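## Task

Get the toy brick onto the desk and leave it there, then release it and back the robot away. The utility cart may be moved if needed. The robot must stay upright and level; toppling or ending tilted counts as failure.

## Robot and tools

ROBOT. A Rainbow Robotics RB-Y1 in a physics simulator: a wheeled base (two drive wheels, two rear casters; 0.66 m long, 0.58 m wide, front edge 0.10 m ahead of the wheel axle), a folding torso (the lower part, the leg, bends at ankle, knee and hip), a head, and two 7-joint arms with parallel grippers. Each arm is rated for 3 kg. A loose object may occasionally get nudged by the scene.

FRAMES. Base frame: origin on the floor halfway between the drive wheels, x ahead, y to the left, z up. The reported chest point (on the spine, 0.08 m under the shoulders), left_hand and right_hand (midpoint between finger pads; fingers along the hand's -z, closing along its x) are in this frame. Printed hand positions can be off, worse when reaching far. base_odometry is measured from the scene's starting base frame, counts wheel rotation only (slip looks like travel), and heading runs -3.142 to 3.142, positive leftward.

execute_actions. Arguments: actions (a list holding one action, or empty to just read state and images) and cameras (list of "head_camera", "left_wrist_camera", "right_wrist_camera" or "all"; omitted/null/["all"] gives all, [] gives none). One action may hold:
- base: a single relative move from where the base currently is, either {"translate_m": d} (metres, -3 to 3, positive forward; no sideways motion) or {"rotate_rad": d} (radians, -3.2 to 3.2, positive counter-clockwise seen from above). A base move longer than 8.667 s at its top speed is refused.
- joints: a dictionary of absolute joint targets by name, radians except grippers in metres. Ranges: torso_squat_rad 0 to 1.2 (bigger lowers a level chest); torso_shift_rad -0.3 to 0.6 (positive pushes hips forward); torso_pitch_rad -0.2 to 1.4 (positive leans forward); torso_yaw_rad -1.5 to 1.5 (positive left). Per arm, with left_/right_ prefix: shoulder_pitch_rad -2.356 to 2.356 (0 hanging, negative raises the arm forward and inward); shoulder_roll_rad left 0 to 3.141 (positive raises it outward left), right -3.141 to 0 (negative raises it outward right); shoulder_yaw_rad -2.094 to 2.094 (positive swings a bent forearm leftward, both arms); elbow_rad -2.617 to 0.01 (0 straight, negative bends); forearm_roll_rad -3.141 to 3.141; wrist_pitch_rad -1.57 to 1.919 (negative tips hand forward); hand_roll_rad -2.705 to 2.705 (rolls positive counter-clockwise from above on a hanging arm, both arms); gripper_m 0 to 0.1 (pad gap). head_pan_rad -0.523 to 0.523 (relative to chest, positive left); head_tilt_rad -0.35 to 1.57 (positive looks down). Done tolerance is ±0.02 rad, ±0.004 m for grippers.
- speeds: caps for this action only, translate_m 0.05 to 0.4 m/s, rotate_rad 0.1 to 1.509 rad/s (defaults are the maxima).
- min_time_s: 0.1 to 8, a floor on the duration of each arm and head motion.
Default top speeds: arm joints 1 rad/s (forearm_roll, wrist_pitch, hand_roll 1.5), head 1.5, torso squat and pitch 0.3, shift 0.15, yaw 0.6, grippers 0.1 m/s. No action may exceed 15 s. Unknown keys or out-of-range numbers reject the whole call. Parts you leave out may keep driving toward earlier targets.

Torso combined limits (else commanded torso joints stop short, "off_target"): squat + shift <= 1.52; squat - shift + pitch <= 1.57; shift + 0.5 pitch - 0.4 squat <= 0.7; shift + 0.3 pitch - 0.5 squat <= 0.39.

wait: seconds 0 to 10; commands nothing new and returns state and images. zoom_image: camera name plus region [x0, y0, x1, y1] in pixels of that camera's latest full image (origin top-left, at most 504 by 504). Head images are 896x504, wrist images 644x364; calibration (intrinsics and base-frame poses) is provided and may be slightly off. finished_scene: scene = the current scene's number; ends it irreversibly after the last command is held, and reports success.

RESULTS. base_status and joint_status give each motion's outcome: done; off_target (resting short, maybe still pushing); time_out; contact_stop (torso or arm hit something hard); stopped_with_arm (torso halted because an arm contact-stopped); limit_stop_at_own_body (a guard stopped an arm or torso before hitting the robot's own body; move them apart); limit_stop_at_<name>; not_followed with "joint command not followed" and a "cause:" line when an arm's targets were withheld for self- or arm-to-arm collision (grippers still obey; withheld targets may be retried later). A contact_stop, time_out or stopped_with_arm halts its whole group (torso joints, or one arm's joints) and they hold in place. on_its_own lists uncommanded parts; "held at" is a target, not a position. Results also show joint_positions, base_odometry, hand and chest points, Motor temperatures per arm, and a pictures line naming image order. A reported stop skips later motion calls in the same reply.

GRASPING. To hold something, command a gripper gap at least 0.005 m narrower than the object; off_target is then expected.

AVOID. Never let the arms strike or squeeze each other, fingers included; a hard press ends the run. After a stop that may still push, first back off the arm, then the torso, each in its own action (if both hands share one object and the torso contact-stops instantly with nothing in the way, resend every arm joint at its current reading, then the torso). The base does not stop at furniture and may keep shoving; the bent leg can jut past the base front, and a leg pressing furniture can slide the robot back unreported. Heavy loads held far forward can tip the robot. Contact torque at a joint's load limit (shoulders 62.3, elbow 32, forearm/wrist/hand 22.2 N m, load included) freezes the robot for 10 s. Motors heat while holding loads: warning from 65 °C, brake stop at 80 °C (limit_stop_at_motor_heat); resend targets afterward. Avoid drops, slams and hard pushes, and leave the robot upright and clear of the object.

Each tool is called after "Request:" as name(argument=value, ...) on one line, values as JSON.

## Session

Request:
execute_actions(actions=[])

Scene clock: 0.00 s.
Motor temperatures (°C, as the motors report them): left_arm=[33 35 33 35 37 36 39] | right_arm=[37 37 38 37 37 40 39]
base_odometry: x=+0.000 y=+0.000 heading=+0.000 (m, m, rad; odometry frame)
base_status: not commanded
joint_positions: torso_squat_rad=+0.350 torso_shift_rad=+0.001 torso_pitch_rad=+0.001 torso_yaw_rad=+0.000 left_shoulder_pitch_rad=+0.048 left_shoulder_roll_rad=+0.040 left_shoulder_yaw_rad=-0.001 left_elbow_rad=-0.289 left_forearm_roll_rad=-0.033 left_wrist_pitch_rad=+0.012 left_hand_roll_rad=+0.047 left_gripper_m=+0.099 right_shoulder_pitch_rad=+0.045 right_shoulder_roll_rad=-0.054 right_shoulder_yaw_rad=+0.003 right_elbow_rad=-0.268 right_forearm_roll_rad=-0.051 right_wrist_pitch_rad=+0.039 right_hand_roll_rad=-0.035 right_gripper_m=+0.099 head_pan_rad=+0.000 head_tilt_rad=+0.400
joint_status: not commanded
chest: x=-0.2271 y=+0.0000 z=+1.2475 quat_wxyz=(+1.000, +0.000, +0.001, +0.000) (m; base frame)
left_hand: x=-0.1252 y=+0.2518 z=+0.5705 quat_wxyz=(+0.993, +0.020, -0.115, +0.011) (m; base frame)
right_hand: x=-0.1394 y=-0.2618 z=+0.5686 quat_wxyz=(+0.994, -0.023, -0.093, -0.045) (m; base frame)
pictures: head_camera, left_wrist_camera, right_wrist_camera
Images, in order (width x height): head_camera 896x504, left_wrist_camera 644x364, right_wrist_camera 644x364.

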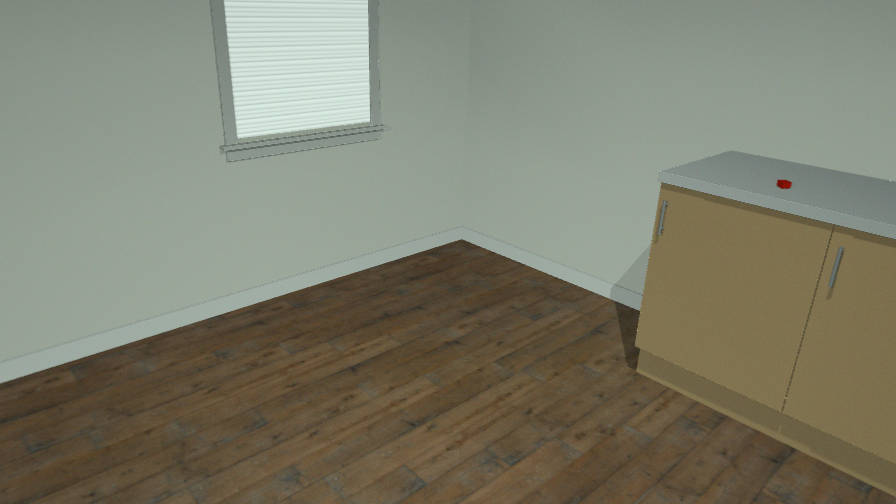

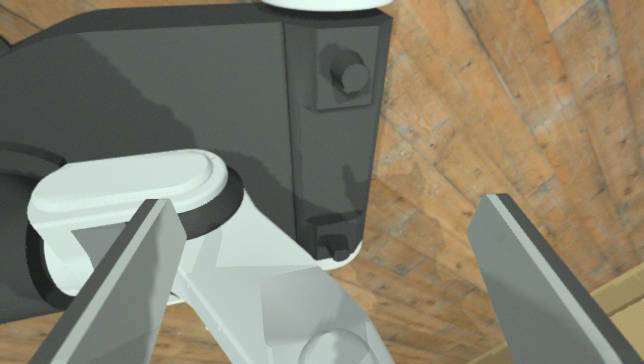

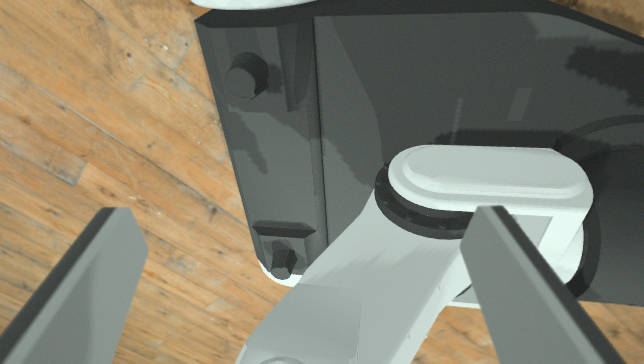

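Request:
zoom_image(camera="head_camera", region=[700, 140, 860, 230])

Request:
execute_actions(actions=[{"base":{"rotate_rad":-0.9},"joints":{"head_tilt_rad":0.5}}], cameras=["head_camera"])

Request:
execute_actions(actions=[{"base":{"rotate_rad":-1.2}}], cameras=["head_camera"])

Request:
execute_actions(actions=[{"base":{"rotate_rad":-1.2}}], cameras=["head_camera"])

Request:
execute_actions(actions=[{"base":{"rotate_rad":-1.2}}], cameras=["head_camera"])

Region (700, 140, 860, 230) of head_camera's 896x504 image, scaled by 3.150, with more detail than that image has; it fills the top 284 rows of this view, and the rest is white.

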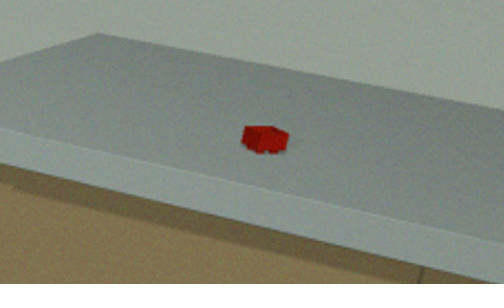

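Scene clock: 18.27 s.
Motor temperatures (°C, as the motors report them): left_arm=[33 35 33 35 37 36 39] | right_arm=[37 37 38 37 37 40 39]
base_odometry: x=+0.000 y=+0.000 heading=-0.900 (m, m, rad; odometry frame)
base_status: done
joint_positions: torso_squat_rad=+0.350 torso_shift_rad=+0.001 torso_pitch_rad=+0.001 torso_yaw_rad=+0.000 left_shoulder_pitch_rad=+0.048 left_shoulder_roll_rad=+0.040 left_shoulder_yaw_rad=-0.001 left_elbow_rad=-0.289 left_forearm_roll_rad=-0.033 left_wrist_pitch_rad=+0.012 left_hand_roll_rad=+0.047 left_gripper_m=+0.099 right_shoulder_pitch_rad=+0.045 right_shoulder_roll_rad=-0.054 right_shoulder_yaw_rad=+0.003 right_elbow_rad=-0.268 right_forearm_roll_rad=-0.051 right_wrist_pitch_rad=+0.039 right_hand_roll_rad=-0.035 right_gripper_m=+0.099 head_pan_rad=+0.000 head_tilt_rad=+0.500
joint_status: all done
chest: x=-0.2271 y=+0.0001 z=+1.2475 quat_wxyz=(+1.000, +0.000, +0.001, +0.000) (m; base frame)
left_hand: x=-0.1253 y=+0.2518 z=+0.5705 quat_wxyz=(+0.993, +0.020, -0.115, +0.011) (m; base frame)
right_hand: x=-0.1394 y=-0.2618 z=+0.5686 quat_wxyz=(+0.994, -0.023, -0.093, -0.045) (m; base frame)
pictures: head_camera
camera_calibration (this result's frames):
head_camera: T_world_to_cam=[[0.0485984, -0.998588, 0.0214707, -0.0257189], [-0.461834, -0.0415259, -0.885994, 1.24563], [0.885634, 0.033142, -0.4632, 0.796203], [0, 0, 0, 1]] pos_world=[-0.128619, -0.000344261, 1.47298]
Images, in order (width x height): head_camera 896x504.

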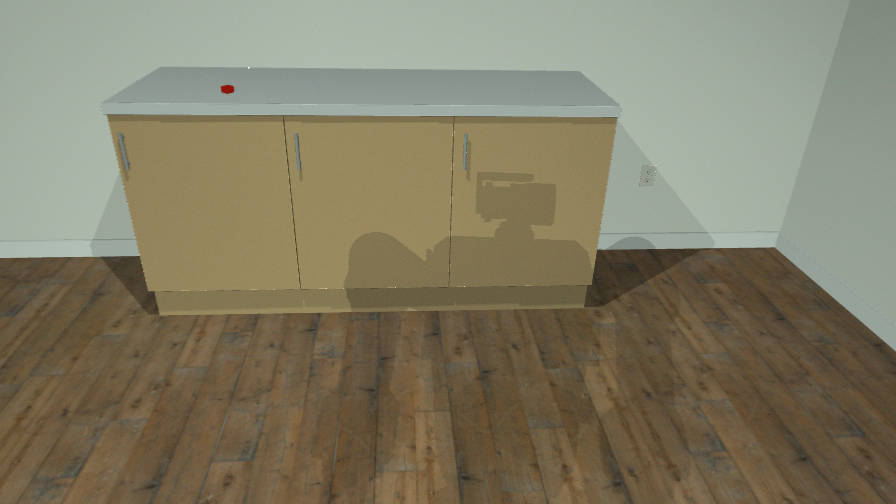

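Scene clock: 21.73 s.
Motor temperatures (°C, as the motors report them): left_arm=[33 35 33 35 37 36 39] | right_arm=[37 37 38 37 37 40 39]
base_odometry: x=+0.000 y=+0.000 heading=-2.099 (m, m, rad; odometry frame)
base_status: done
joint_positions: torso_squat_rad=+0.350 torso_shift_rad=+0.001 torso_pitch_rad=+0.001 torso_yaw_rad=+0.000 left_shoulder_pitch_rad=+0.048 left_shoulder_roll_rad=+0.040 left_shoulder_yaw_rad=-0.001 left_elbow_rad=-0.289 left_forearm_roll_rad=-0.033 left_wrist_pitch_rad=+0.012 left_hand_roll_rad=+0.047 left_gripper_m=+0.099 right_shoulder_pitch_rad=+0.045 right_shoulder_roll_rad=-0.054 right_shoulder_yaw_rad=+0.003 right_elbow_rad=-0.268 right_forearm_roll_rad=-0.051 right_wrist_pitch_rad=+0.039 right_hand_roll_rad=-0.035 right_gripper_m=+0.099 head_pan_rad=+0.000 head_tilt_rad=+0.500
joint_status: not commanded
chest: x=-0.2272 y=+0.0001 z=+1.2475 quat_wxyz=(+1.000, +0.000, +0.001, +0.000) (m; base frame)
left_hand: x=-0.1253 y=+0.2518 z=+0.5705 quat_wxyz=(+0.993, +0.020, -0.115, +0.011) (m; base frame)
right_hand: x=-0.1395 y=-0.2618 z=+0.5686 quat_wxyz=(+0.994, -0.023, -0.093, -0.045) (m; base frame)
pictures: head_camera
camera_calibration (this result's frames):
head_camera: T_world_to_cam=[[0.0485981, -0.998588, 0.0214675, -0.0257189], [-0.461817, -0.0415223, -0.886003, 1.24564], [0.885643, 0.033144, -0.463183, 0.7962], [0, 0, 0, 1]] pos_world=[-0.128641, -0.000349964, 1.47298]
Images, in order (width x height): head_camera 896x504.

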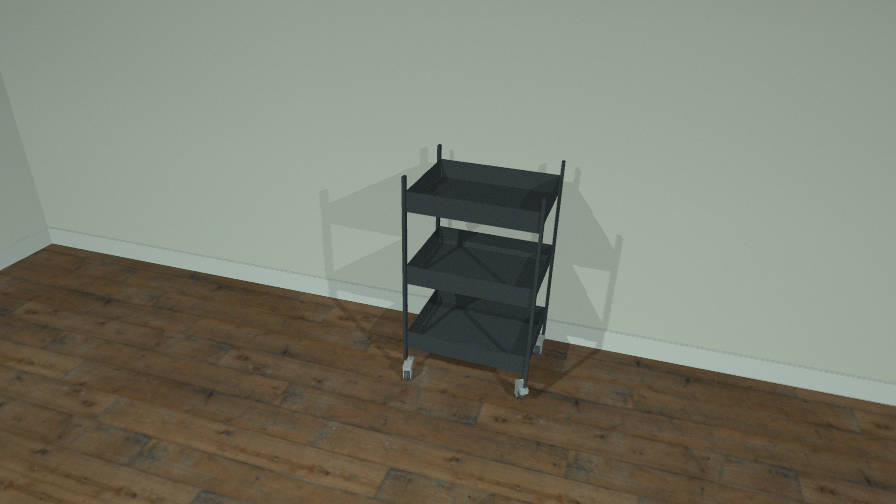

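Scene clock: 25.20 s.
Motor temperatures (°C, as the motors report them): left_arm=[33 35 33 35 37 36 39] | right_arm=[37 37 38 37 37 40 39]
base_odometry: x=+0.000 y=+0.000 heading=+2.984 (m, m, rad; odometry frame)
base_status: done
joint_positions: torso_squat_rad=+0.350 torso_shift_rad=+0.001 torso_pitch_rad=+0.001 torso_yaw_rad=+0.000 left_shoulder_pitch_rad=+0.048 left_shoulder_roll_rad=+0.040 left_shoulder_yaw_rad=-0.001 left_elbow_rad=-0.289 left_forearm_roll_rad=-0.033 left_wrist_pitch_rad=+0.012 left_hand_roll_rad=+0.047 left_gripper_m=+0.099 right_shoulder_pitch_rad=+0.045 right_shoulder_roll_rad=-0.054 right_shoulder_yaw_rad=+0.003 right_elbow_rad=-0.268 right_forearm_roll_rad=-0.051 right_wrist_pitch_rad=+0.039 right_hand_roll_rad=-0.035 right_gripper_m=+0.099 head_pan_rad=+0.000 head_tilt_rad=+0.500
joint_status: not commanded
chest: x=-0.2272 y=+0.0001 z=+1.2475 quat_wxyz=(+1.000, +0.000, +0.001, +0.000) (m; base frame)
left_hand: x=-0.1253 y=+0.2518 z=+0.5705 quat_wxyz=(+0.993, +0.020, -0.115, +0.011) (m; base frame)
right_hand: x=-0.1395 y=-0.2618 z=+0.5686 quat_wxyz=(+0.994, -0.023, -0.093, -0.045) (m; base frame)
pictures: head_camera
camera_calibration (this result's frames):
head_camera: T_world_to_cam=[[0.0485982, -0.998588, 0.0214666, -0.0257182], [-0.461814, -0.0415214, -0.886005, 1.24564], [0.885645, 0.0331446, -0.463179, 0.796199], [0, 0, 0, 1]] pos_world=[-0.128646, -0.000350862, 1.47298]
Images, in order (width x height): head_camera 896x504.

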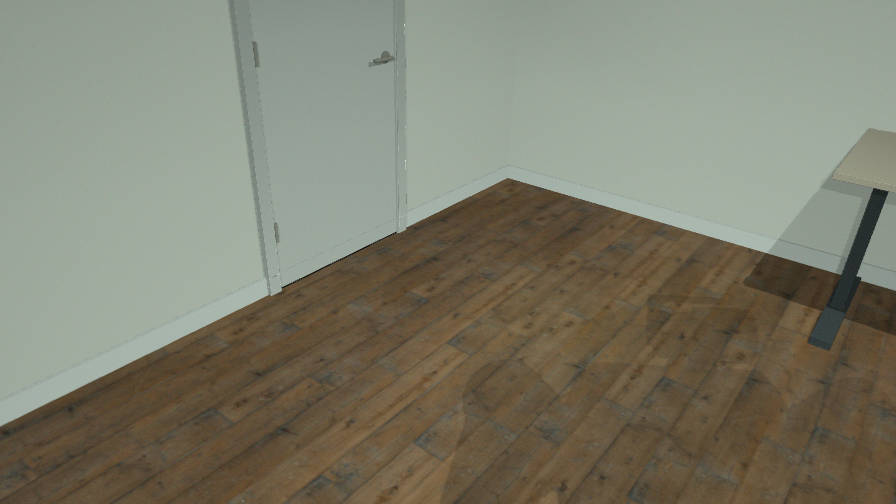

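Scene clock: 28.67 s.
Motor temperatures (°C, as the motors report them): left_arm=[33 35 33 35 37 36 39] | right_arm=[37 37 38 37 37 40 39]
base_odometry: x=+0.000 y=+0.000 heading=+1.785 (m, m, rad; odometry frame)
base_status: done
joint_positions: torso_squat_rad=+0.350 torso_shift_rad=+0.001 torso_pitch_rad=+0.001 torso_yaw_rad=+0.000 left_shoulder_pitch_rad=+0.048 left_shoulder_roll_rad=+0.040 left_shoulder_yaw_rad=-0.001 left_elbow_rad=-0.289 left_forearm_roll_rad=-0.033 left_wrist_pitch_rad=+0.012 left_hand_roll_rad=+0.047 left_gripper_m=+0.099 right_shoulder_pitch_rad=+0.045 right_shoulder_roll_rad=-0.054 right_shoulder_yaw_rad=+0.003 right_elbow_rad=-0.268 right_forearm_roll_rad=-0.051 right_wrist_pitch_rad=+0.039 right_hand_roll_rad=-0.035 right_gripper_m=+0.099 head_pan_rad=+0.000 head_tilt_rad=+0.500
joint_status: not commanded
chest: x=-0.2272 y=+0.0001 z=+1.2475 quat_wxyz=(+1.000, +0.000, +0.001, +0.000) (m; base frame)
left_hand: x=-0.1253 y=+0.2518 z=+0.5705 quat_wxyz=(+0.993, +0.020, -0.115, +0.011) (m; base frame)
right_hand: x=-0.1395 y=-0.2618 z=+0.5686 quat_wxyz=(+0.994, -0.023, -0.093, -0.045) (m; base frame)
pictures: head_camera
camera_calibration (this result's frames):
head_camera: T_world_to_cam=[[0.0485982, -0.998588, 0.0214666, -0.0257177], [-0.461813, -0.0415215, -0.886005, 1.24564], [0.885645, 0.0331446, -0.463179, 0.796199], [0, 0, 0, 1]] pos_world=[-0.128646, -0.000350335, 1.47298]
Images, in order (width x height): head_camera 896x504.

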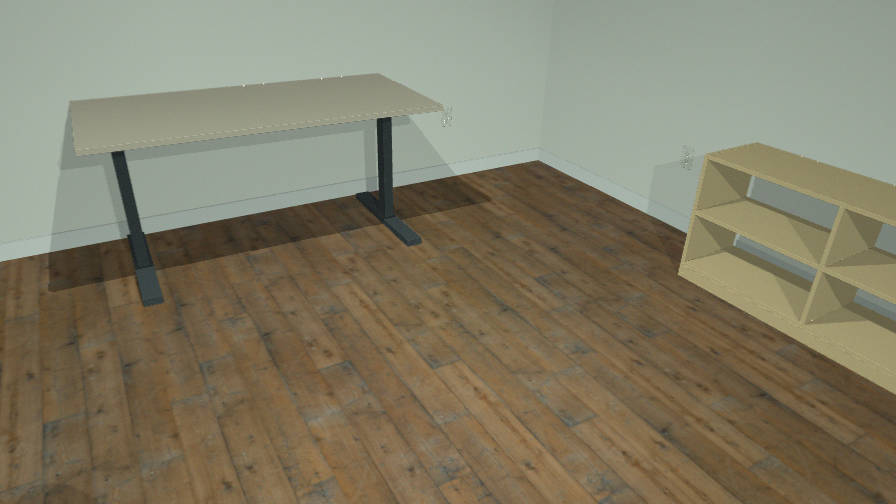

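Request:
execute_actions(actions=[{"base":{"rotate_rad":-2.02},"joints":{"torso_squat_rad":0.1,"torso_pitch_rad":0.4,"right_shoulder_pitch_rad":-1.3,"right_elbow_rad":-0.8,"right_wrist_pitch_rad":1.7,"head_tilt_rad":0.3}}], cameras=[])

Request:
execute_actions(actions=[{"base":{"translate_m":1.78}}], cameras=[])

Request:
execute_actions(actions=[{"base":{"rotate_rad":-0.666}}])

Scene clock: 73.80 s.
Motor temperatures (°C, as the motors report them): left_arm=[33 35 33 35 37 37 39] | right_arm=[38 37 38 37 37 40 39]
base_odometry: x=+0.000 y=+0.000 heading=-0.235 (m, m, rad; odometry frame)
base_status: done
joint_positions: torso_squat_rad=+0.100 torso_shift_rad=+0.001 torso_pitch_rad=+0.400 torso_yaw_rad=+0.000 left_shoulder_pitch_rad=+0.048 left_shoulder_roll_rad=+0.040 left_shoulder_yaw_rad=-0.001 left_elbow_rad=-0.289 left_forearm_roll_rad=-0.033 left_wrist_pitch_rad=+0.012 left_hand_roll_rad=+0.047 left_gripper_m=+0.099 right_shoulder_pitch_rad=-1.301 right_shoulder_roll_rad=-0.054 right_shoulder_yaw_rad=+0.003 right_elbow_rad=-0.800 right_forearm_roll_rad=-0.051 right_wrist_pitch_rad=+1.700 right_hand_roll_rad=-0.035 right_gripper_m=+0.099 head_pan_rad=+0.000 head_tilt_rad=+0.300
joint_status: all done
chest: x=-0.1071 y=+0.0001 z=+1.2620 quat_wxyz=(+0.980, +0.000, +0.199, +0.000) (m; base frame)
left_hand: x=-0.2760 y=+0.2518 z=+0.5985 quat_wxyz=(+0.996, +0.022, +0.084, +0.007) (m; base frame)
right_hand: x=+0.3719 y=-0.0896 z=+0.9274 quat_wxyz=(+0.984, -0.045, +0.028, +0.167) (m; base frame)
pictures: none
No camera images: the call's "cameras" was empty. Leave "cameras" out to get every camera's image.

Scene clock: 79.70 s.
Motor temperatures (°C, as the motors report them): left_arm=[33 35 33 35 37 36 39] | right_arm=[38 37 38 38 37 40 39]
base_odometry: x=+1.731 y=-0.415 heading=-0.235 (m, m, rad; odometry frame)
base_status: done
joint_positions: torso_squat_rad=+0.100 torso_shift_rad=+0.001 torso_pitch_rad=+0.400 torso_yaw_rad=+0.000 left_shoulder_pitch_rad=+0.047 left_shoulder_roll_rad=+0.040 left_shoulder_yaw_rad=-0.001 left_elbow_rad=-0.289 left_forearm_roll_rad=-0.033 left_wrist_pitch_rad=+0.012 left_hand_roll_rad=+0.047 left_gripper_m=+0.099 right_shoulder_pitch_rad=-1.300 right_shoulder_roll_rad=-0.054 right_shoulder_yaw_rad=+0.003 right_elbow_rad=-0.800 right_forearm_roll_rad=-0.051 right_wrist_pitch_rad=+1.700 right_hand_roll_rad=-0.035 right_gripper_m=+0.099 head_pan_rad=+0.000 head_tilt_rad=+0.300
joint_status: not commanded
chest: x=-0.1071 y=+0.0001 z=+1.2620 quat_wxyz=(+0.980, +0.000, +0.199, +0.000) (m; base frame)
left_hand: x=-0.2758 y=+0.2518 z=+0.5984 quat_wxyz=(+0.996, +0.022, +0.084, +0.007) (m; base frame)
right_hand: x=+0.3719 y=-0.0897 z=+0.9273 quat_wxyz=(+0.984, -0.045, +0.028, +0.167) (m; base frame)
pictures: none
No camera images: the call's "cameras" was empty. Leave "cameras" out to get every camera's image.

Scene clock: 82.33 s.
Motor temperatures (°C, as the motors report them): left_arm=[33 35 33 35 37 36 39] | right_arm=[38 37 38 38 37 40 39]
base_odometry: x=+1.731 y=-0.415 heading=-0.901 (m, m, rad; odometry frame)
base_status: done
joint_positions: torso_squat_rad=+0.100 torso_shift_rad=+0.001 torso_pitch_rad=+0.400 torso_yaw_rad=+0.000 left_shoulder_pitch_rad=+0.047 left_shoulder_roll_rad=+0.040 left_shoulder_yaw_rad=-0.001 left_elbow_rad=-0.289 left_forearm_roll_rad=-0.033 left_wrist_pitch_rad=+0.012 left_hand_roll_rad=+0.047 left_gripper_m=+0.099 right_shoulder_pitch_rad=-1.300 right_shoulder_roll_rad=-0.054 right_shoulder_yaw_rad=+0.003 right_elbow_rad=-0.800 right_forearm_roll_rad=-0.051 right_wrist_pitch_rad=+1.700 right_hand_roll_rad=-0.035 right_gripper_m=+0.099 head_pan_rad=+0.000 head_tilt_rad=+0.300
joint_status: not commanded
chest: x=-0.1071 y=+0.0001 z=+1.2620 quat_wxyz=(+0.980, +0.000, +0.199, +0.000) (m; base frame)
left_hand: x=-0.2758 y=+0.2518 z=+0.5984 quat_wxyz=(+0.996, +0.022, +0.084, +0.007) (m; base frame)
right_hand: x=+0.3719 y=-0.0897 z=+0.9273 quat_wxyz=(+0.984, -0.045, +0.028, +0.167) (m; base frame)
pictures: head_camera, left_wrist_camera, right_wrist_camera
camera_calibration (this result's frames):
head_camera: T_world_to_cam=[[0.0520734, -0.998578, 0.0113754, -0.020495], [-0.627516, -0.0415803, -0.777493, 1.16991], [0.776861, 0.0333485, -0.628789, 0.855215], [0, 0, 0, 1]] pos_world=[0.0708218, -0.000340727, 1.44758]
left_wrist_camera: T_world_to_cam=[[0.992919, 0.0079444, -0.118527, 0.347913], [0.0810953, -0.774429, 0.627442, -0.125211], [-0.086806, -0.632611, -0.76959, 0.675529], [0, 0, 0, 1]] pos_world=[-0.276656, 0.327616, 0.639679]
right_wrist_camera: T_world_to_cam=[[-0.929126, -0.355136, 0.102975, 0.218433], [-0.23286, 0.778301, 0.583115, -0.352055], [-0.287231, 0.517808, -0.805837, 0.982477], [0, 0, 0, 1]] pos_world=[0.40317, -0.157156, 0.974511]
Images, in order (width x height): head_camera 896x504, left_wrist_camera 644x364, right_wrist_camera 644x364.

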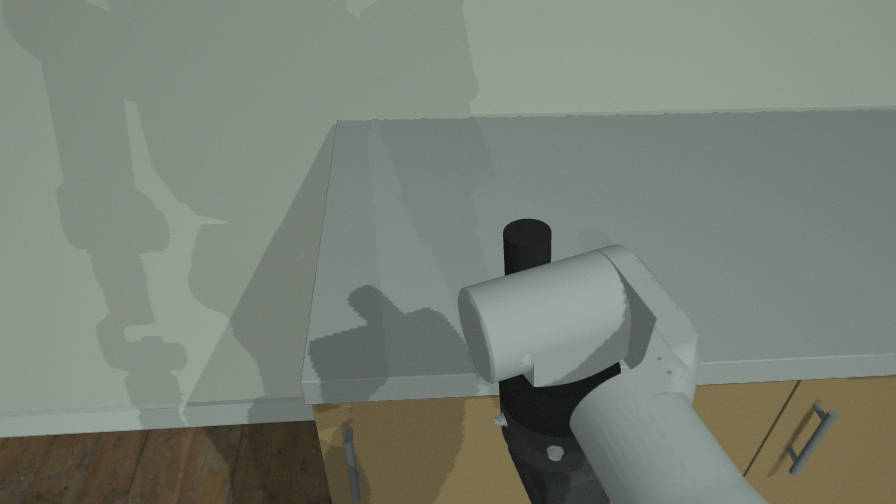

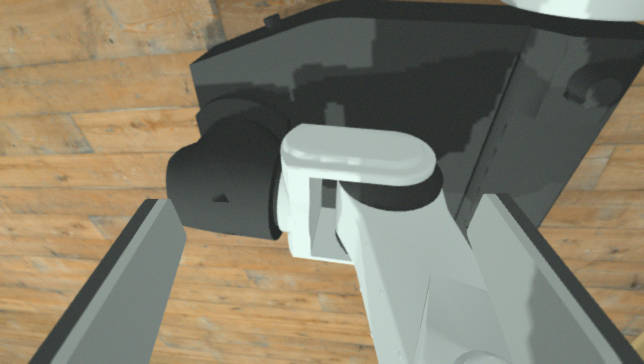

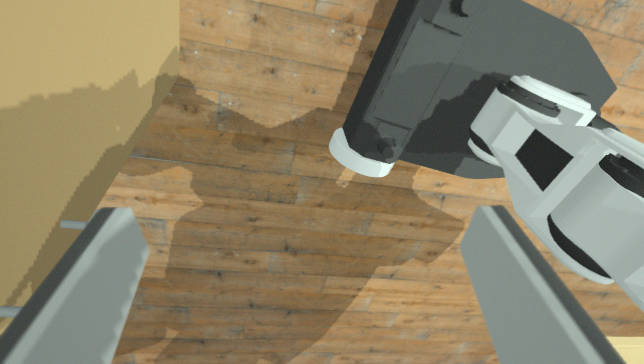

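Request:
execute_actions(actions=[{"joints":{"torso_squat_rad":0.0,"right_shoulder_roll_rad":-0.45,"right_elbow_rad":-1.05,"right_wrist_pitch_rad":1.9,"head_tilt_rad":0.4}}], cameras=["head_camera","right_wrist_camera"])

Scene clock: 92.53 s.
Motor temperatures (°C, as the motors report them): left_arm=[33 35 33 35 37 36 39] | right_arm=[38 37 38 38 37 40 39]
base_odometry: x=+1.731 y=-0.415 heading=-0.901 (m, m, rad; odometry frame)
base_status: not commanded
joint_positions: torso_squat_rad=+0.000 torso_shift_rad=+0.001 torso_pitch_rad=+0.400 torso_yaw_rad=+0.000 left_shoulder_pitch_rad=+0.048 left_shoulder_roll_rad=+0.040 left_shoulder_yaw_rad=-0.001 left_elbow_rad=-0.289 left_forearm_roll_rad=-0.033 left_wrist_pitch_rad=+0.012 left_hand_roll_rad=+0.047 left_gripper_m=+0.099 right_shoulder_pitch_rad=-1.300 right_shoulder_roll_rad=-0.450 right_shoulder_yaw_rad=+0.003 right_elbow_rad=-1.050 right_forearm_roll_rad=-0.051 right_wrist_pitch_rad=+1.900 right_hand_roll_rad=-0.035 right_gripper_m=+0.099 head_pan_rad=+0.000 head_tilt_rad=+0.400
joint_status: all done
chest: x=-0.1071 y=+0.0000 z=+1.2655 quat_wxyz=(+0.980, +0.000, +0.199, +0.000) (m; base frame)
left_hand: x=-0.2758 y=+0.2518 z=+0.6019 quat_wxyz=(+0.996, +0.022, +0.084, +0.007) (m; base frame)
right_hand: x=+0.4276 y=-0.2964 z=+1.0496 quat_wxyz=(+0.985, -0.168, -0.034, +0.026) (m; base frame)
pictures: head_camera, right_wrist_camera
camera_calibration (this result's frames):
head_camera: T_world_to_cam=[[0.0528269, -0.998585, 0.00616939, -0.0130476], [-0.701982, -0.0415287, -0.710983, 1.0761], [0.710233, 0.0332282, -0.703182, 0.964054], [0, 0, 0, 1]] pos_world=[0.0713869, -0.000374131, 1.44307]
right_wrist_camera: T_world_to_cam=[[-0.996222, -0.0849648, -0.017963, 0.419877], [-0.0857783, 0.930441, 0.35626, -0.029216], [-0.013556, 0.356455, -0.934214, 1.174], [0, 0, 0, 1]] pos_world=[0.431699, -0.355618, 1.11471]
Images, in order (width x height): head_camera 896x504, right_wrist_camera 644x364.

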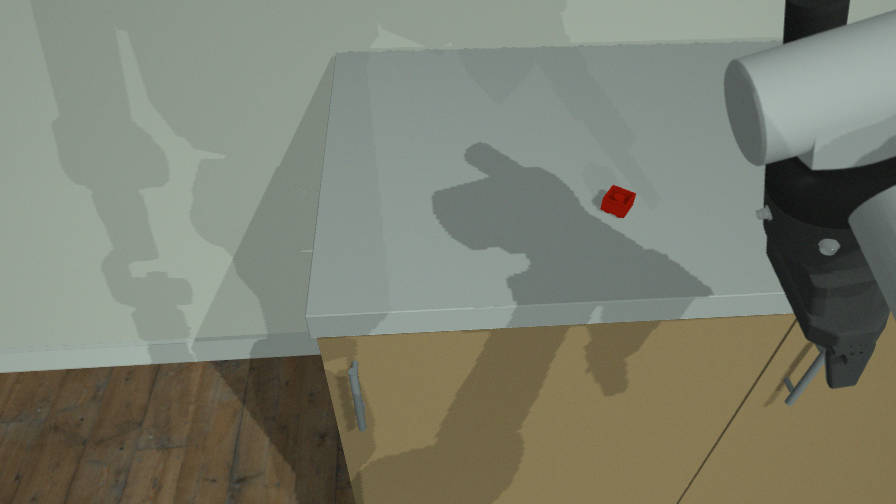

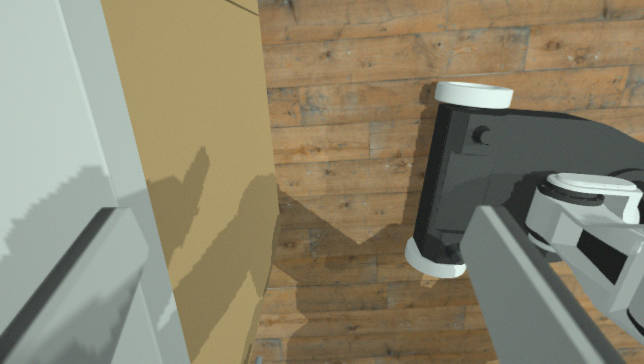

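Request:
execute_actions(actions=[{"base":{"translate_m":0.27},"joints":{"right_shoulder_roll_rad":-0.27,"right_elbow_rad":-1.15,"right_shoulder_pitch_rad":-1.25,"head_tilt_rad":0.6}}], cameras=["head_camera","right_wrist_camera"])

Scene clock: 109.03 s.
Motor temperatures (°C, as the motors report them): left_arm=[33 35 33 35 37 36 39] | right_arm=[38 37 38 38 37 40 39]
base_odometry: x=+1.899 y=-0.626 heading=-0.901 (m, m, rad; odometry frame)
base_status: done
joint_positions: torso_squat_rad=+0.000 torso_shift_rad=+0.001 torso_pitch_rad=+0.400 torso_yaw_rad=+0.000 left_shoulder_pitch_rad=+0.047 left_shoulder_roll_rad=+0.040 left_shoulder_yaw_rad=-0.001 left_elbow_rad=-0.289 left_forearm_roll_rad=-0.033 left_wrist_pitch_rad=+0.012 left_hand_roll_rad=+0.047 left_gripper_m=+0.099 right_shoulder_pitch_rad=-1.250 right_shoulder_roll_rad=-0.270 right_shoulder_yaw_rad=+0.003 right_elbow_rad=-1.150 right_forearm_roll_rad=-0.051 right_wrist_pitch_rad=+1.900 right_hand_roll_rad=-0.035 right_gripper_m=+0.099 head_pan_rad=+0.000 head_tilt_rad=+0.600
joint_status: all done
chest: x=-0.1071 y=+0.0000 z=+1.2655 quat_wxyz=(+0.980, +0.000, +0.199, +0.000) (m; base frame)
left_hand: x=-0.2758 y=+0.2518 z=+0.6019 quat_wxyz=(+0.996, +0.022, +0.084, +0.007) (m; base frame)
right_hand: x=+0.4132 y=-0.1973 z=+1.0188 quat_wxyz=(+0.989, -0.106, -0.041, +0.097) (m; base frame)
pictures: head_camera, right_wrist_camera
camera_calibration (this result's frames):
head_camera: T_world_to_cam=[[0.0529721, -0.998586, -0.00436844, 0.00216084], [-0.829262, -0.0415519, -0.557314, 0.853508], [0.556344, 0.0331447, -0.830291, 1.14584], [0, 0, 0, 1]] pos_world=[0.0701849, -0.000355857, 1.42706]
right_wrist_camera: T_world_to_cam=[[-0.973718, -0.226449, -0.0243596, 0.382745], [-0.2117, 0.860438, 0.463497, -0.18266], [-0.0839986, 0.456472, -0.885764, 1.10919], [0, 0, 0, 1]] pos_world=[0.427187, -0.262473, 1.07646]
Images, in order (width x height): head_camera 896x504, right_wrist_camera 644x364.

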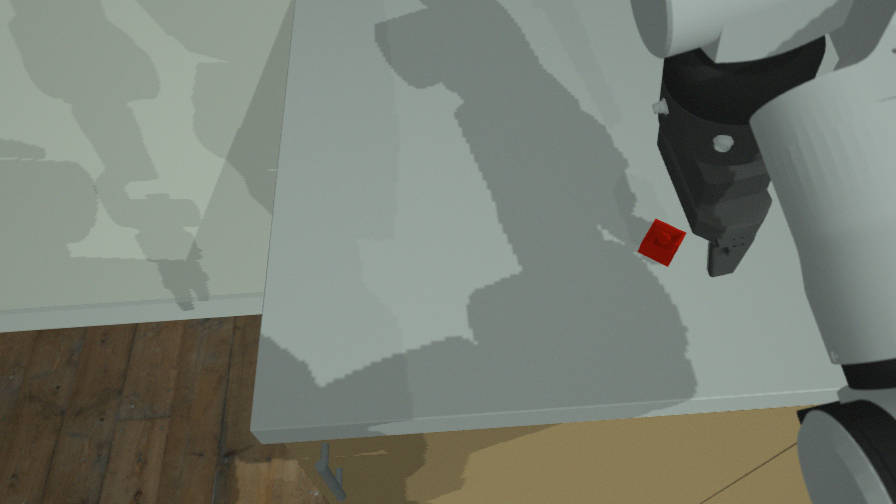

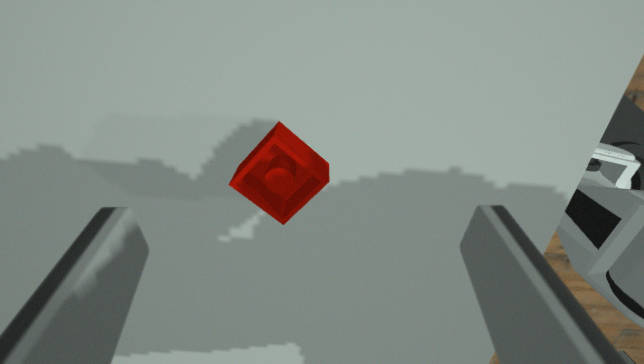

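Request:
execute_actions(actions=[{"base":{"translate_m":0.035},"joints":{"right_hand_roll_rad":-0.69,"right_shoulder_pitch_rad":-1.15,"right_wrist_pitch_rad":1.8}}], cameras=["head_camera","right_wrist_camera"])

Scene clock: 135.90 s.
Motor temperatures (°C, as the motors report them): left_arm=[33 35 33 35 37 36 39] | right_arm=[38 37 38 38 37 40 39]
base_odometry: x=+1.920 y=-0.654 heading=-0.902 (m, m, rad; odometry frame)
base_status: done
joint_positions: torso_squat_rad=+0.000 torso_shift_rad=+0.001 torso_pitch_rad=+0.400 torso_yaw_rad=+0.000 left_shoulder_pitch_rad=+0.047 left_shoulder_roll_rad=+0.040 left_shoulder_yaw_rad=-0.001 left_elbow_rad=-0.289 left_forearm_roll_rad=-0.033 left_wrist_pitch_rad=+0.012 left_hand_roll_rad=+0.047 left_gripper_m=+0.099 right_shoulder_pitch_rad=-1.151 right_shoulder_roll_rad=-0.270 right_shoulder_yaw_rad=+0.003 right_elbow_rad=-1.150 right_forearm_roll_rad=-0.051 right_wrist_pitch_rad=+1.800 right_hand_roll_rad=-0.690 right_gripper_m=+0.099 head_pan_rad=+0.000 head_tilt_rad=+0.600
joint_status: all done
chest: x=-0.1071 y=+0.0000 z=+1.2655 quat_wxyz=(+0.980, +0.000, +0.199, +0.000) (m; base frame)
left_hand: x=-0.2758 y=+0.2518 z=+0.6019 quat_wxyz=(+0.996, +0.022, +0.084, +0.007) (m; base frame)
right_hand: x=+0.4039 y=-0.2120 z=+0.9743 quat_wxyz=(+0.966, -0.084, -0.073, -0.232) (m; base frame)
pictures: head_camera, right_wrist_camera
camera_calibration (this result's frames):
head_camera: T_world_to_cam=[[0.0529559, -0.998587, -0.00437216, 0.0021612], [-0.829256, -0.041536, -0.557323, 0.853511], [0.556354, 0.0331392, -0.830284, 1.14584], [0, 0, 0, 1]] pos_world=[0.0701691, -0.000362808, 1.42707]
right_wrist_camera: T_world_to_cam=[[-0.899904, 0.411077, -0.145565, 0.59267], [0.279056, 0.799333, 0.53216, -0.429525], [0.335114, 0.438272, -0.834036, 0.852171], [0, 0, 0, 1]] pos_world=[0.367633, -0.273782, 1.02559]
Images, in order (width x height): head_camera 896x504, right_wrist_camera 644x364.

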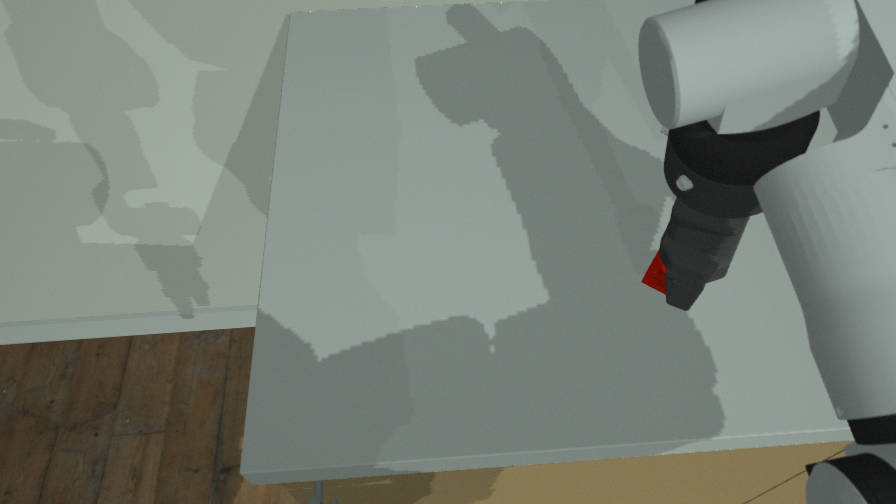

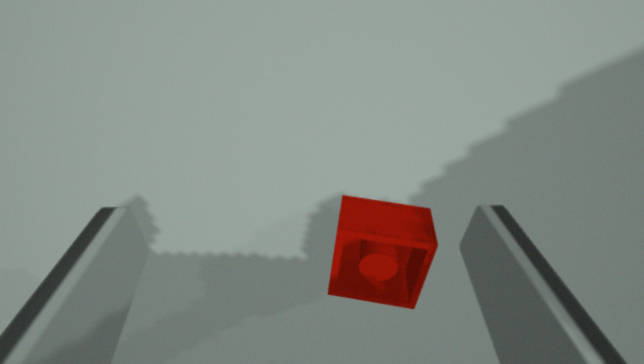

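Request:
execute_actions(actions=[{"base":{"translate_m":0.015},"joints":{"right_shoulder_roll_rad":-0.2}}], cameras=["right_wrist_camera"])

Scene clock: 156.53 s.
Motor temperatures (°C, as the motors report them): left_arm=[33 35 33 35 37 36 39] | right_arm=[38 37 38 38 37 40 39]
base_odometry: x=+1.930 y=-0.666 heading=-0.902 (m, m, rad; odometry frame)
base_status: done
joint_positions: torso_squat_rad=+0.000 torso_shift_rad=+0.001 torso_pitch_rad=+0.400 torso_yaw_rad=+0.000 left_shoulder_pitch_rad=+0.047 left_shoulder_roll_rad=+0.040 left_shoulder_yaw_rad=-0.001 left_elbow_rad=-0.289 left_forearm_roll_rad=-0.033 left_wrist_pitch_rad=+0.012 left_hand_roll_rad=+0.047 left_gripper_m=+0.099 right_shoulder_pitch_rad=-1.150 right_shoulder_roll_rad=-0.200 right_shoulder_yaw_rad=+0.003 right_elbow_rad=-1.150 right_forearm_roll_rad=-0.051 right_wrist_pitch_rad=+1.800 right_hand_roll_rad=-0.690 right_gripper_m=+0.099 head_pan_rad=+0.000 head_tilt_rad=+0.600
joint_status: all done
chest: x=-0.1071 y=+0.0000 z=+1.2655 quat_wxyz=(+0.980, +0.000, +0.199, +0.000) (m; base frame)
left_hand: x=-0.2757 y=+0.2518 z=+0.6019 quat_wxyz=(+0.996, +0.022, +0.084, +0.007) (m; base frame)
right_hand: x=+0.3946 y=-0.1727 z=+0.9652 quat_wxyz=(+0.974, -0.061, -0.058, -0.211) (m; base frame)
pictures: right_wrist_camera
camera_calibration (this result's frames):
right_wrist_camera: T_world_to_cam=[[-0.920066, 0.377148, -0.106009, 0.530735], [0.256167, 0.783901, 0.565577, -0.479398], [0.296407, 0.493212, -0.817853, 0.839612], [0, 0, 0, 1]] pos_world=[0.36225, -0.238472, 1.01408]
Images, in order (width x height): right_wrist_camera 644x364.

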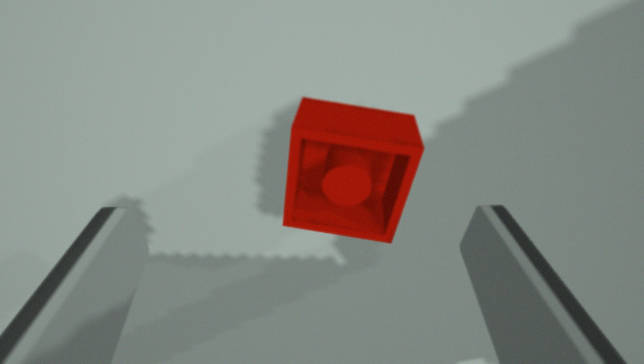

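Request:
execute_actions(actions=[{"joints":{"right_hand_roll_rad":-0.83,"right_shoulder_pitch_rad":-1.06,"right_wrist_pitch_rad":1.71},"min_time_s":1.5}], cameras=["head_camera","right_wrist_camera"])

Scene clock: 186.80 s.
Motor temperatures (°C, as the motors report them): left_arm=[33 35 33 35 37 36 39] | right_arm=[38 37 38 38 37 40 39]
base_odometry: x=+1.930 y=-0.666 heading=-0.902 (m, m, rad; odometry frame)
base_status: not commanded
joint_positions: torso_squat_rad=+0.000 torso_shift_rad=+0.000 torso_pitch_rad=+0.399 torso_yaw_rad=+0.000 left_shoulder_pitch_rad=+0.047 left_shoulder_roll_rad=+0.040 left_shoulder_yaw_rad=-0.001 left_elbow_rad=-0.289 left_forearm_roll_rad=-0.033 left_wrist_pitch_rad=+0.012 left_hand_roll_rad=+0.047 left_gripper_m=+0.099 right_shoulder_pitch_rad=-1.120 right_shoulder_roll_rad=-0.202 right_shoulder_yaw_rad=+0.002 right_elbow_rad=-1.158 right_forearm_roll_rad=-0.051 right_wrist_pitch_rad=+1.756 right_hand_roll_rad=-0.759 right_gripper_m=+0.099 head_pan_rad=+0.000 head_tilt_rad=+0.600
joint_status: right_shoulder_pitch_rad contact_stop (moved +0.031 of +0.090); right_wrist_pitch_rad contact_stop_at_right_shoulder_pitch_rad (moved -0.044 of -0.090); right_hand_roll_rad contact_stop_at_right_shoulder_pitch_rad (moved -0.069 of -0.140)
on_its_own: right_shoulder_pitch_rad is held at -1.117, not at your -1.060, since a contact_stop; right_wrist_pitch_rad is held at +1.756, not at your +1.710, since a contact_stop; right_hand_roll_rad is held at -0.759, not at your -0.830, since a contact_stop
chest: x=-0.1076 y=+0.0001 z=+1.2656 quat_wxyz=(+0.980, +0.000, +0.198, +0.000) (m; base frame)
left_hand: x=-0.2757 y=+0.2518 z=+0.6018 quat_wxyz=(+0.996, +0.022, +0.083, +0.007) (m; base frame)
right_hand: x=+0.3952 y=-0.1764 z=+0.9549 quat_wxyz=(+0.965, -0.052, -0.069, -0.247) (m; base frame)
pictures: head_camera, right_wrist_camera
camera_calibration (this result's frames):
head_camera: T_world_to_cam=[[0.0529509, -0.998589, -0.00414358, 0.00198593], [-0.828766, -0.0416304, -0.558044, 0.854149], [0.557084, 0.032983, -0.829801, 1.14566], [0, 0, 0, 1]] pos_world=[0.0695568, -0.000245575, 1.42733]
right_wrist_camera: T_world_to_cam=[[-0.88731, 0.443083, -0.127903, 0.551158], [0.293057, 0.755875, 0.585466, -0.509212], [0.356089, 0.482007, -0.800543, 0.790752], [0, 0, 0, 1]] pos_world=[0.356698, -0.240456, 1.00165]
Images, in order (width x height): head_camera 896x504, right_wrist_camera 644x364.

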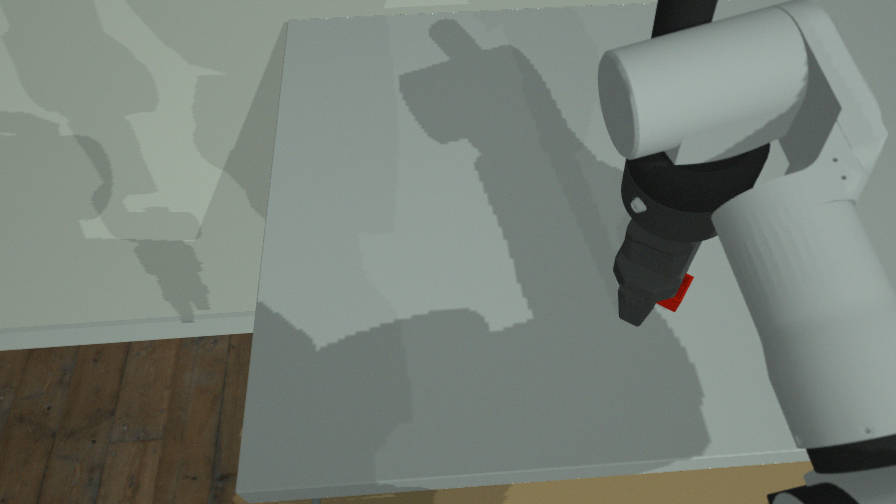

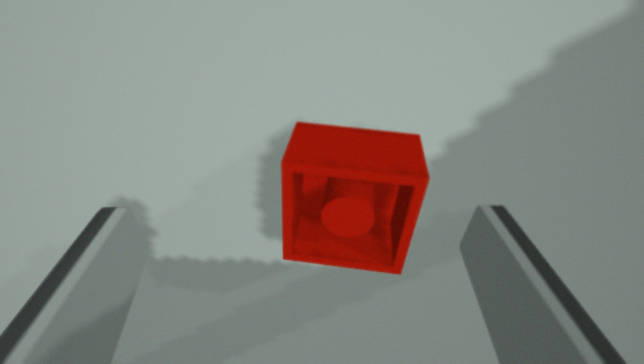

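Request:
execute_actions(actions=[{"joints":{"right_shoulder_pitch_rad":-1.15,"right_wrist_pitch_rad":1.79}}], cameras=[])

Request:
execute_actions(actions=[{"base":{"translate_m":-0.012},"joints":{"right_shoulder_roll_rad":-0.24,"right_hand_roll_rad":-0.83}}], cameras=["head_camera","right_wrist_camera"])

Scene clock: 201.13 s.
Motor temperatures (°C, as the motors report them): left_arm=[33 35 33 35 37 36 39] | right_arm=[38 37 38 38 37 40 39]
base_odometry: x=+1.930 y=-0.666 heading=-0.902 (m, m, rad; odometry frame)
base_status: not commanded
joint_positions: torso_squat_rad=+0.000 torso_shift_rad=+0.001 torso_pitch_rad=+0.400 torso_yaw_rad=+0.000 left_shoulder_pitch_rad=+0.047 left_shoulder_roll_rad=+0.040 left_shoulder_yaw_rad=-0.001 left_elbow_rad=-0.289 left_forearm_roll_rad=-0.033 left_wrist_pitch_rad=+0.012 left_hand_roll_rad=+0.047 left_gripper_m=+0.099 right_shoulder_pitch_rad=-1.150 right_shoulder_roll_rad=-0.202 right_shoulder_yaw_rad=+0.002 right_elbow_rad=-1.157 right_forearm_roll_rad=-0.051 right_wrist_pitch_rad=+1.790 right_hand_roll_rad=-0.759 right_gripper_m=+0.099 head_pan_rad=+0.000 head_tilt_rad=+0.600
joint_status: all done
on_its_own: right_hand_roll_rad is held at -0.759, not at your -0.830, since a contact_stop
chest: x=-0.1072 y=+0.0000 z=+1.2655 quat_wxyz=(+0.980, +0.000, +0.199, +0.000) (m; base frame)
left_hand: x=-0.2757 y=+0.2518 z=+0.6019 quat_wxyz=(+0.996, +0.022, +0.084, +0.007) (m; base frame)
right_hand: x=+0.3982 y=-0.1725 z=+0.9674 quat_wxyz=(+0.966, -0.055, -0.068, -0.245) (m; base frame)
pictures: none
No camera images: the call's "cameras" was empty. Leave "cameras" out to get every camera's image.

Scene clock: 202.30 s.
Motor temperatures (°C, as the motors report them): left_arm=[33 35 33 35 37 36 39] | right_arm=[38 37 38 38 37 40 39]
base_odometry: x=+1.922 y=-0.656 heading=-0.902 (m, m, rad; odometry frame)
base_status: done
joint_positions: torso_squat_rad=+0.000 torso_shift_rad=+0.001 torso_pitch_rad=+0.400 torso_yaw_rad=+0.000 left_shoulder_pitch_rad=+0.048 left_shoulder_roll_rad=+0.040 left_shoulder_yaw_rad=-0.001 left_elbow_rad=-0.289 left_forearm_roll_rad=-0.033 left_wrist_pitch_rad=+0.012 left_hand_roll_rad=+0.047 left_gripper_m=+0.099 right_shoulder_pitch_rad=-1.150 right_shoulder_roll_rad=-0.240 right_shoulder_yaw_rad=+0.002 right_elbow_rad=-1.156 right_forearm_roll_rad=-0.051 right_wrist_pitch_rad=+1.790 right_hand_roll_rad=-0.830 right_gripper_m=+0.099 head_pan_rad=+0.000 head_tilt_rad=+0.600
joint_status: all done
chest: x=-0.1071 y=+0.0000 z=+1.2655 quat_wxyz=(+0.980, +0.000, +0.199, +0.000) (m; base frame)
left_hand: x=-0.2758 y=+0.2518 z=+0.6019 quat_wxyz=(+0.996, +0.022, +0.084, +0.007) (m; base frame)
right_hand: x=+0.4034 y=-0.1941 z=+0.9720 quat_wxyz=(+0.952, -0.065, -0.078, -0.290) (m; base frame)
pictures: head_camera, right_wrist_camera
camera_calibration (this result's frames):
head_camera: T_world_to_cam=[[0.05291, -0.99859, -0.00435626, 0.00213428], [-0.829214, -0.0415041, -0.557389, 0.853577], [0.556422, 0.0331037, -0.83024, 1.14582], [0, 0, 0, 1]] pos_world=[0.0701237, -0.000372779, 1.42709]
right_wrist_camera: T_world_to_cam=[[-0.841579, 0.517571, -0.154487, 0.590371], [0.350296, 0.740704, 0.573281, -0.522541], [0.411143, 0.428344, -0.804663, 0.781405], [0, 0, 0, 1]] pos_world=[0.358619, -0.253221, 1.01954]
Images, in order (width x height): head_camera 896x504, right_wrist_camera 644x364.

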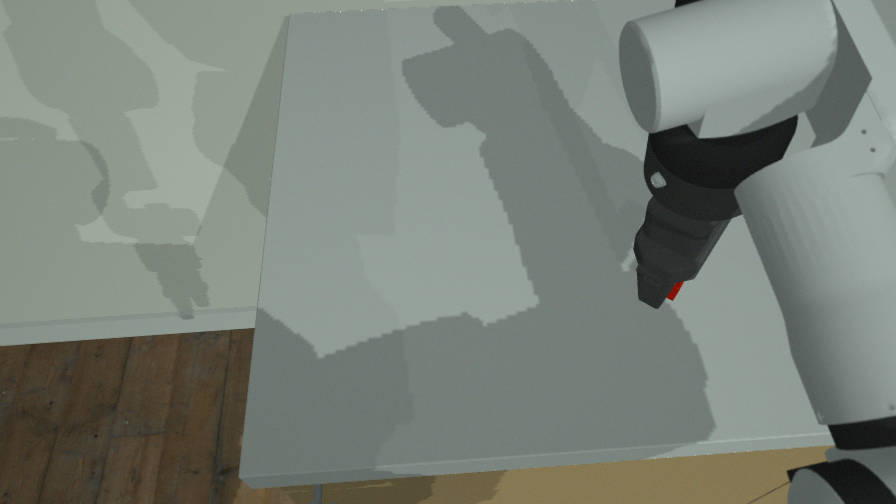

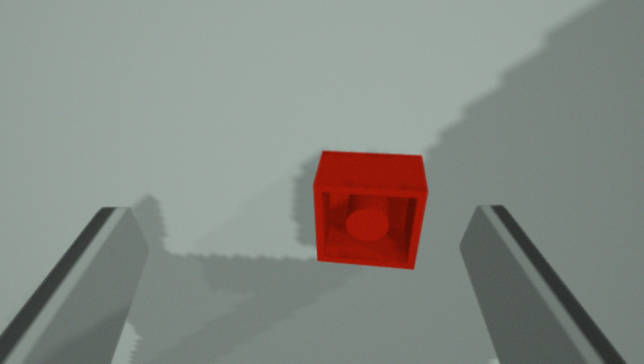

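Good; lower slightly and close.

Request:
execute_actions(actions=[{"joints":{"right_shoulder_pitch_rad":-1.122,"right_wrist_pitch_rad":1.762},"min_time_s":1}], cameras=[])

Request:
execute_actions(actions=[{"joints":{"right_gripper_m":0.02}}], cameras=["right_wrist_camera"])

Scene clock: 215.90 s.
Motor temperatures (°C, as the motors report them): left_arm=[33 35 33 35 37 36 39] | right_arm=[38 37 38 38 37 40 39]
base_odometry: x=+1.922 y=-0.656 heading=-0.902 (m, m, rad; odometry frame)
base_status: not commanded
joint_positions: torso_squat_rad=+0.000 torso_shift_rad=+0.001 torso_pitch_rad=+0.400 torso_yaw_rad=+0.000 left_shoulder_pitch_rad=+0.048 left_shoulder_roll_rad=+0.040 left_shoulder_yaw_rad=-0.001 left_elbow_rad=-0.289 left_forearm_roll_rad=-0.033 left_wrist_pitch_rad=+0.012 left_hand_roll_rad=+0.047 left_gripper_m=+0.099 right_shoulder_pitch_rad=-1.123 right_shoulder_roll_rad=-0.240 right_shoulder_yaw_rad=+0.002 right_elbow_rad=-1.156 right_forearm_roll_rad=-0.051 right_wrist_pitch_rad=+1.762 right_hand_roll_rad=-0.830 right_gripper_m=+0.099 head_pan_rad=+0.000 head_tilt_rad=+0.600
joint_status: all done
chest: x=-0.1071 y=+0.0000 z=+1.2655 quat_wxyz=(+0.980, +0.000, +0.199, +0.000) (m; base frame)
left_hand: x=-0.2758 y=+0.2518 z=+0.6019 quat_wxyz=(+0.996, +0.022, +0.084, +0.007) (m; base frame)
right_hand: x=+0.4002 y=-0.1981 z=+0.9600 quat_wxyz=(+0.951, -0.064, -0.078, -0.291) (m; base frame)
pictures: none
No camera images: the call's "cameras" was empty. Leave "cameras" out to get every camera's image.

Scene clock: 217.17 s.
Motor temperatures (°C, as the motors report them): left_arm=[33 35 33 35 37 36 39] | right_arm=[38 37 38 38 37 40 39]
base_odometry: x=+1.922 y=-0.656 heading=-0.902 (m, m, rad; odometry frame)
base_status: not commanded
joint_positions: torso_squat_rad=+0.000 torso_shift_rad=+0.001 torso_pitch_rad=+0.400 torso_yaw_rad=+0.000 left_shoulder_pitch_rad=+0.048 left_shoulder_roll_rad=+0.040 left_shoulder_yaw_rad=-0.001 left_elbow_rad=-0.289 left_forearm_roll_rad=-0.033 left_wrist_pitch_rad=+0.012 left_hand_roll_rad=+0.047 left_gripper_m=+0.099 right_shoulder_pitch_rad=-1.123 right_shoulder_roll_rad=-0.240 right_shoulder_yaw_rad=+0.002 right_elbow_rad=-1.156 right_forearm_roll_rad=-0.051 right_wrist_pitch_rad=+1.762 right_hand_roll_rad=-0.830 right_gripper_m=+0.031 head_pan_rad=+0.000 head_tilt_rad=+0.600
joint_status: right_gripper_m off_target (ended at +0.031, target +0.020)
chest: x=-0.1071 y=+0.0000 z=+1.2655 quat_wxyz=(+0.980, +0.000, +0.199, +0.000) (m; base frame)
left_hand: x=-0.2758 y=+0.2518 z=+0.6019 quat_wxyz=(+0.996, +0.022, +0.084, +0.007) (m; base frame)
right_hand: x=+0.4002 y=-0.1981 z=+0.9600 quat_wxyz=(+0.951, -0.064, -0.078, -0.291) (m; base frame)
pictures: right_wrist_camera
camera_calibration (this result's frames):
right_wrist_camera: T_world_to_cam=[[-0.839683, 0.520859, -0.153751, 0.587021], [0.35243, 0.738017, 0.575433, -0.514992], [0.41319, 0.428995, -0.803266, 0.772731], [0, 0, 0, 1]] pos_world=[0.355125, -0.25718, 1.00731]
Images, in order (width x height): right_wrist_camera 644x364.

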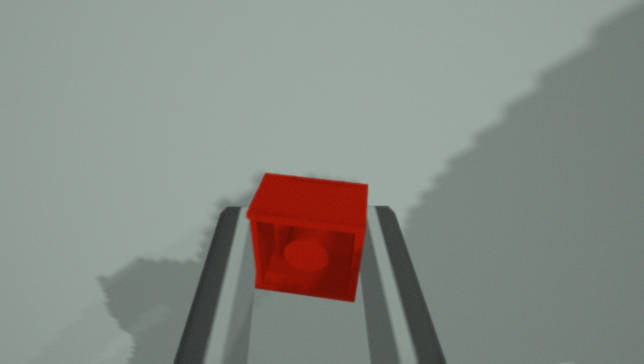

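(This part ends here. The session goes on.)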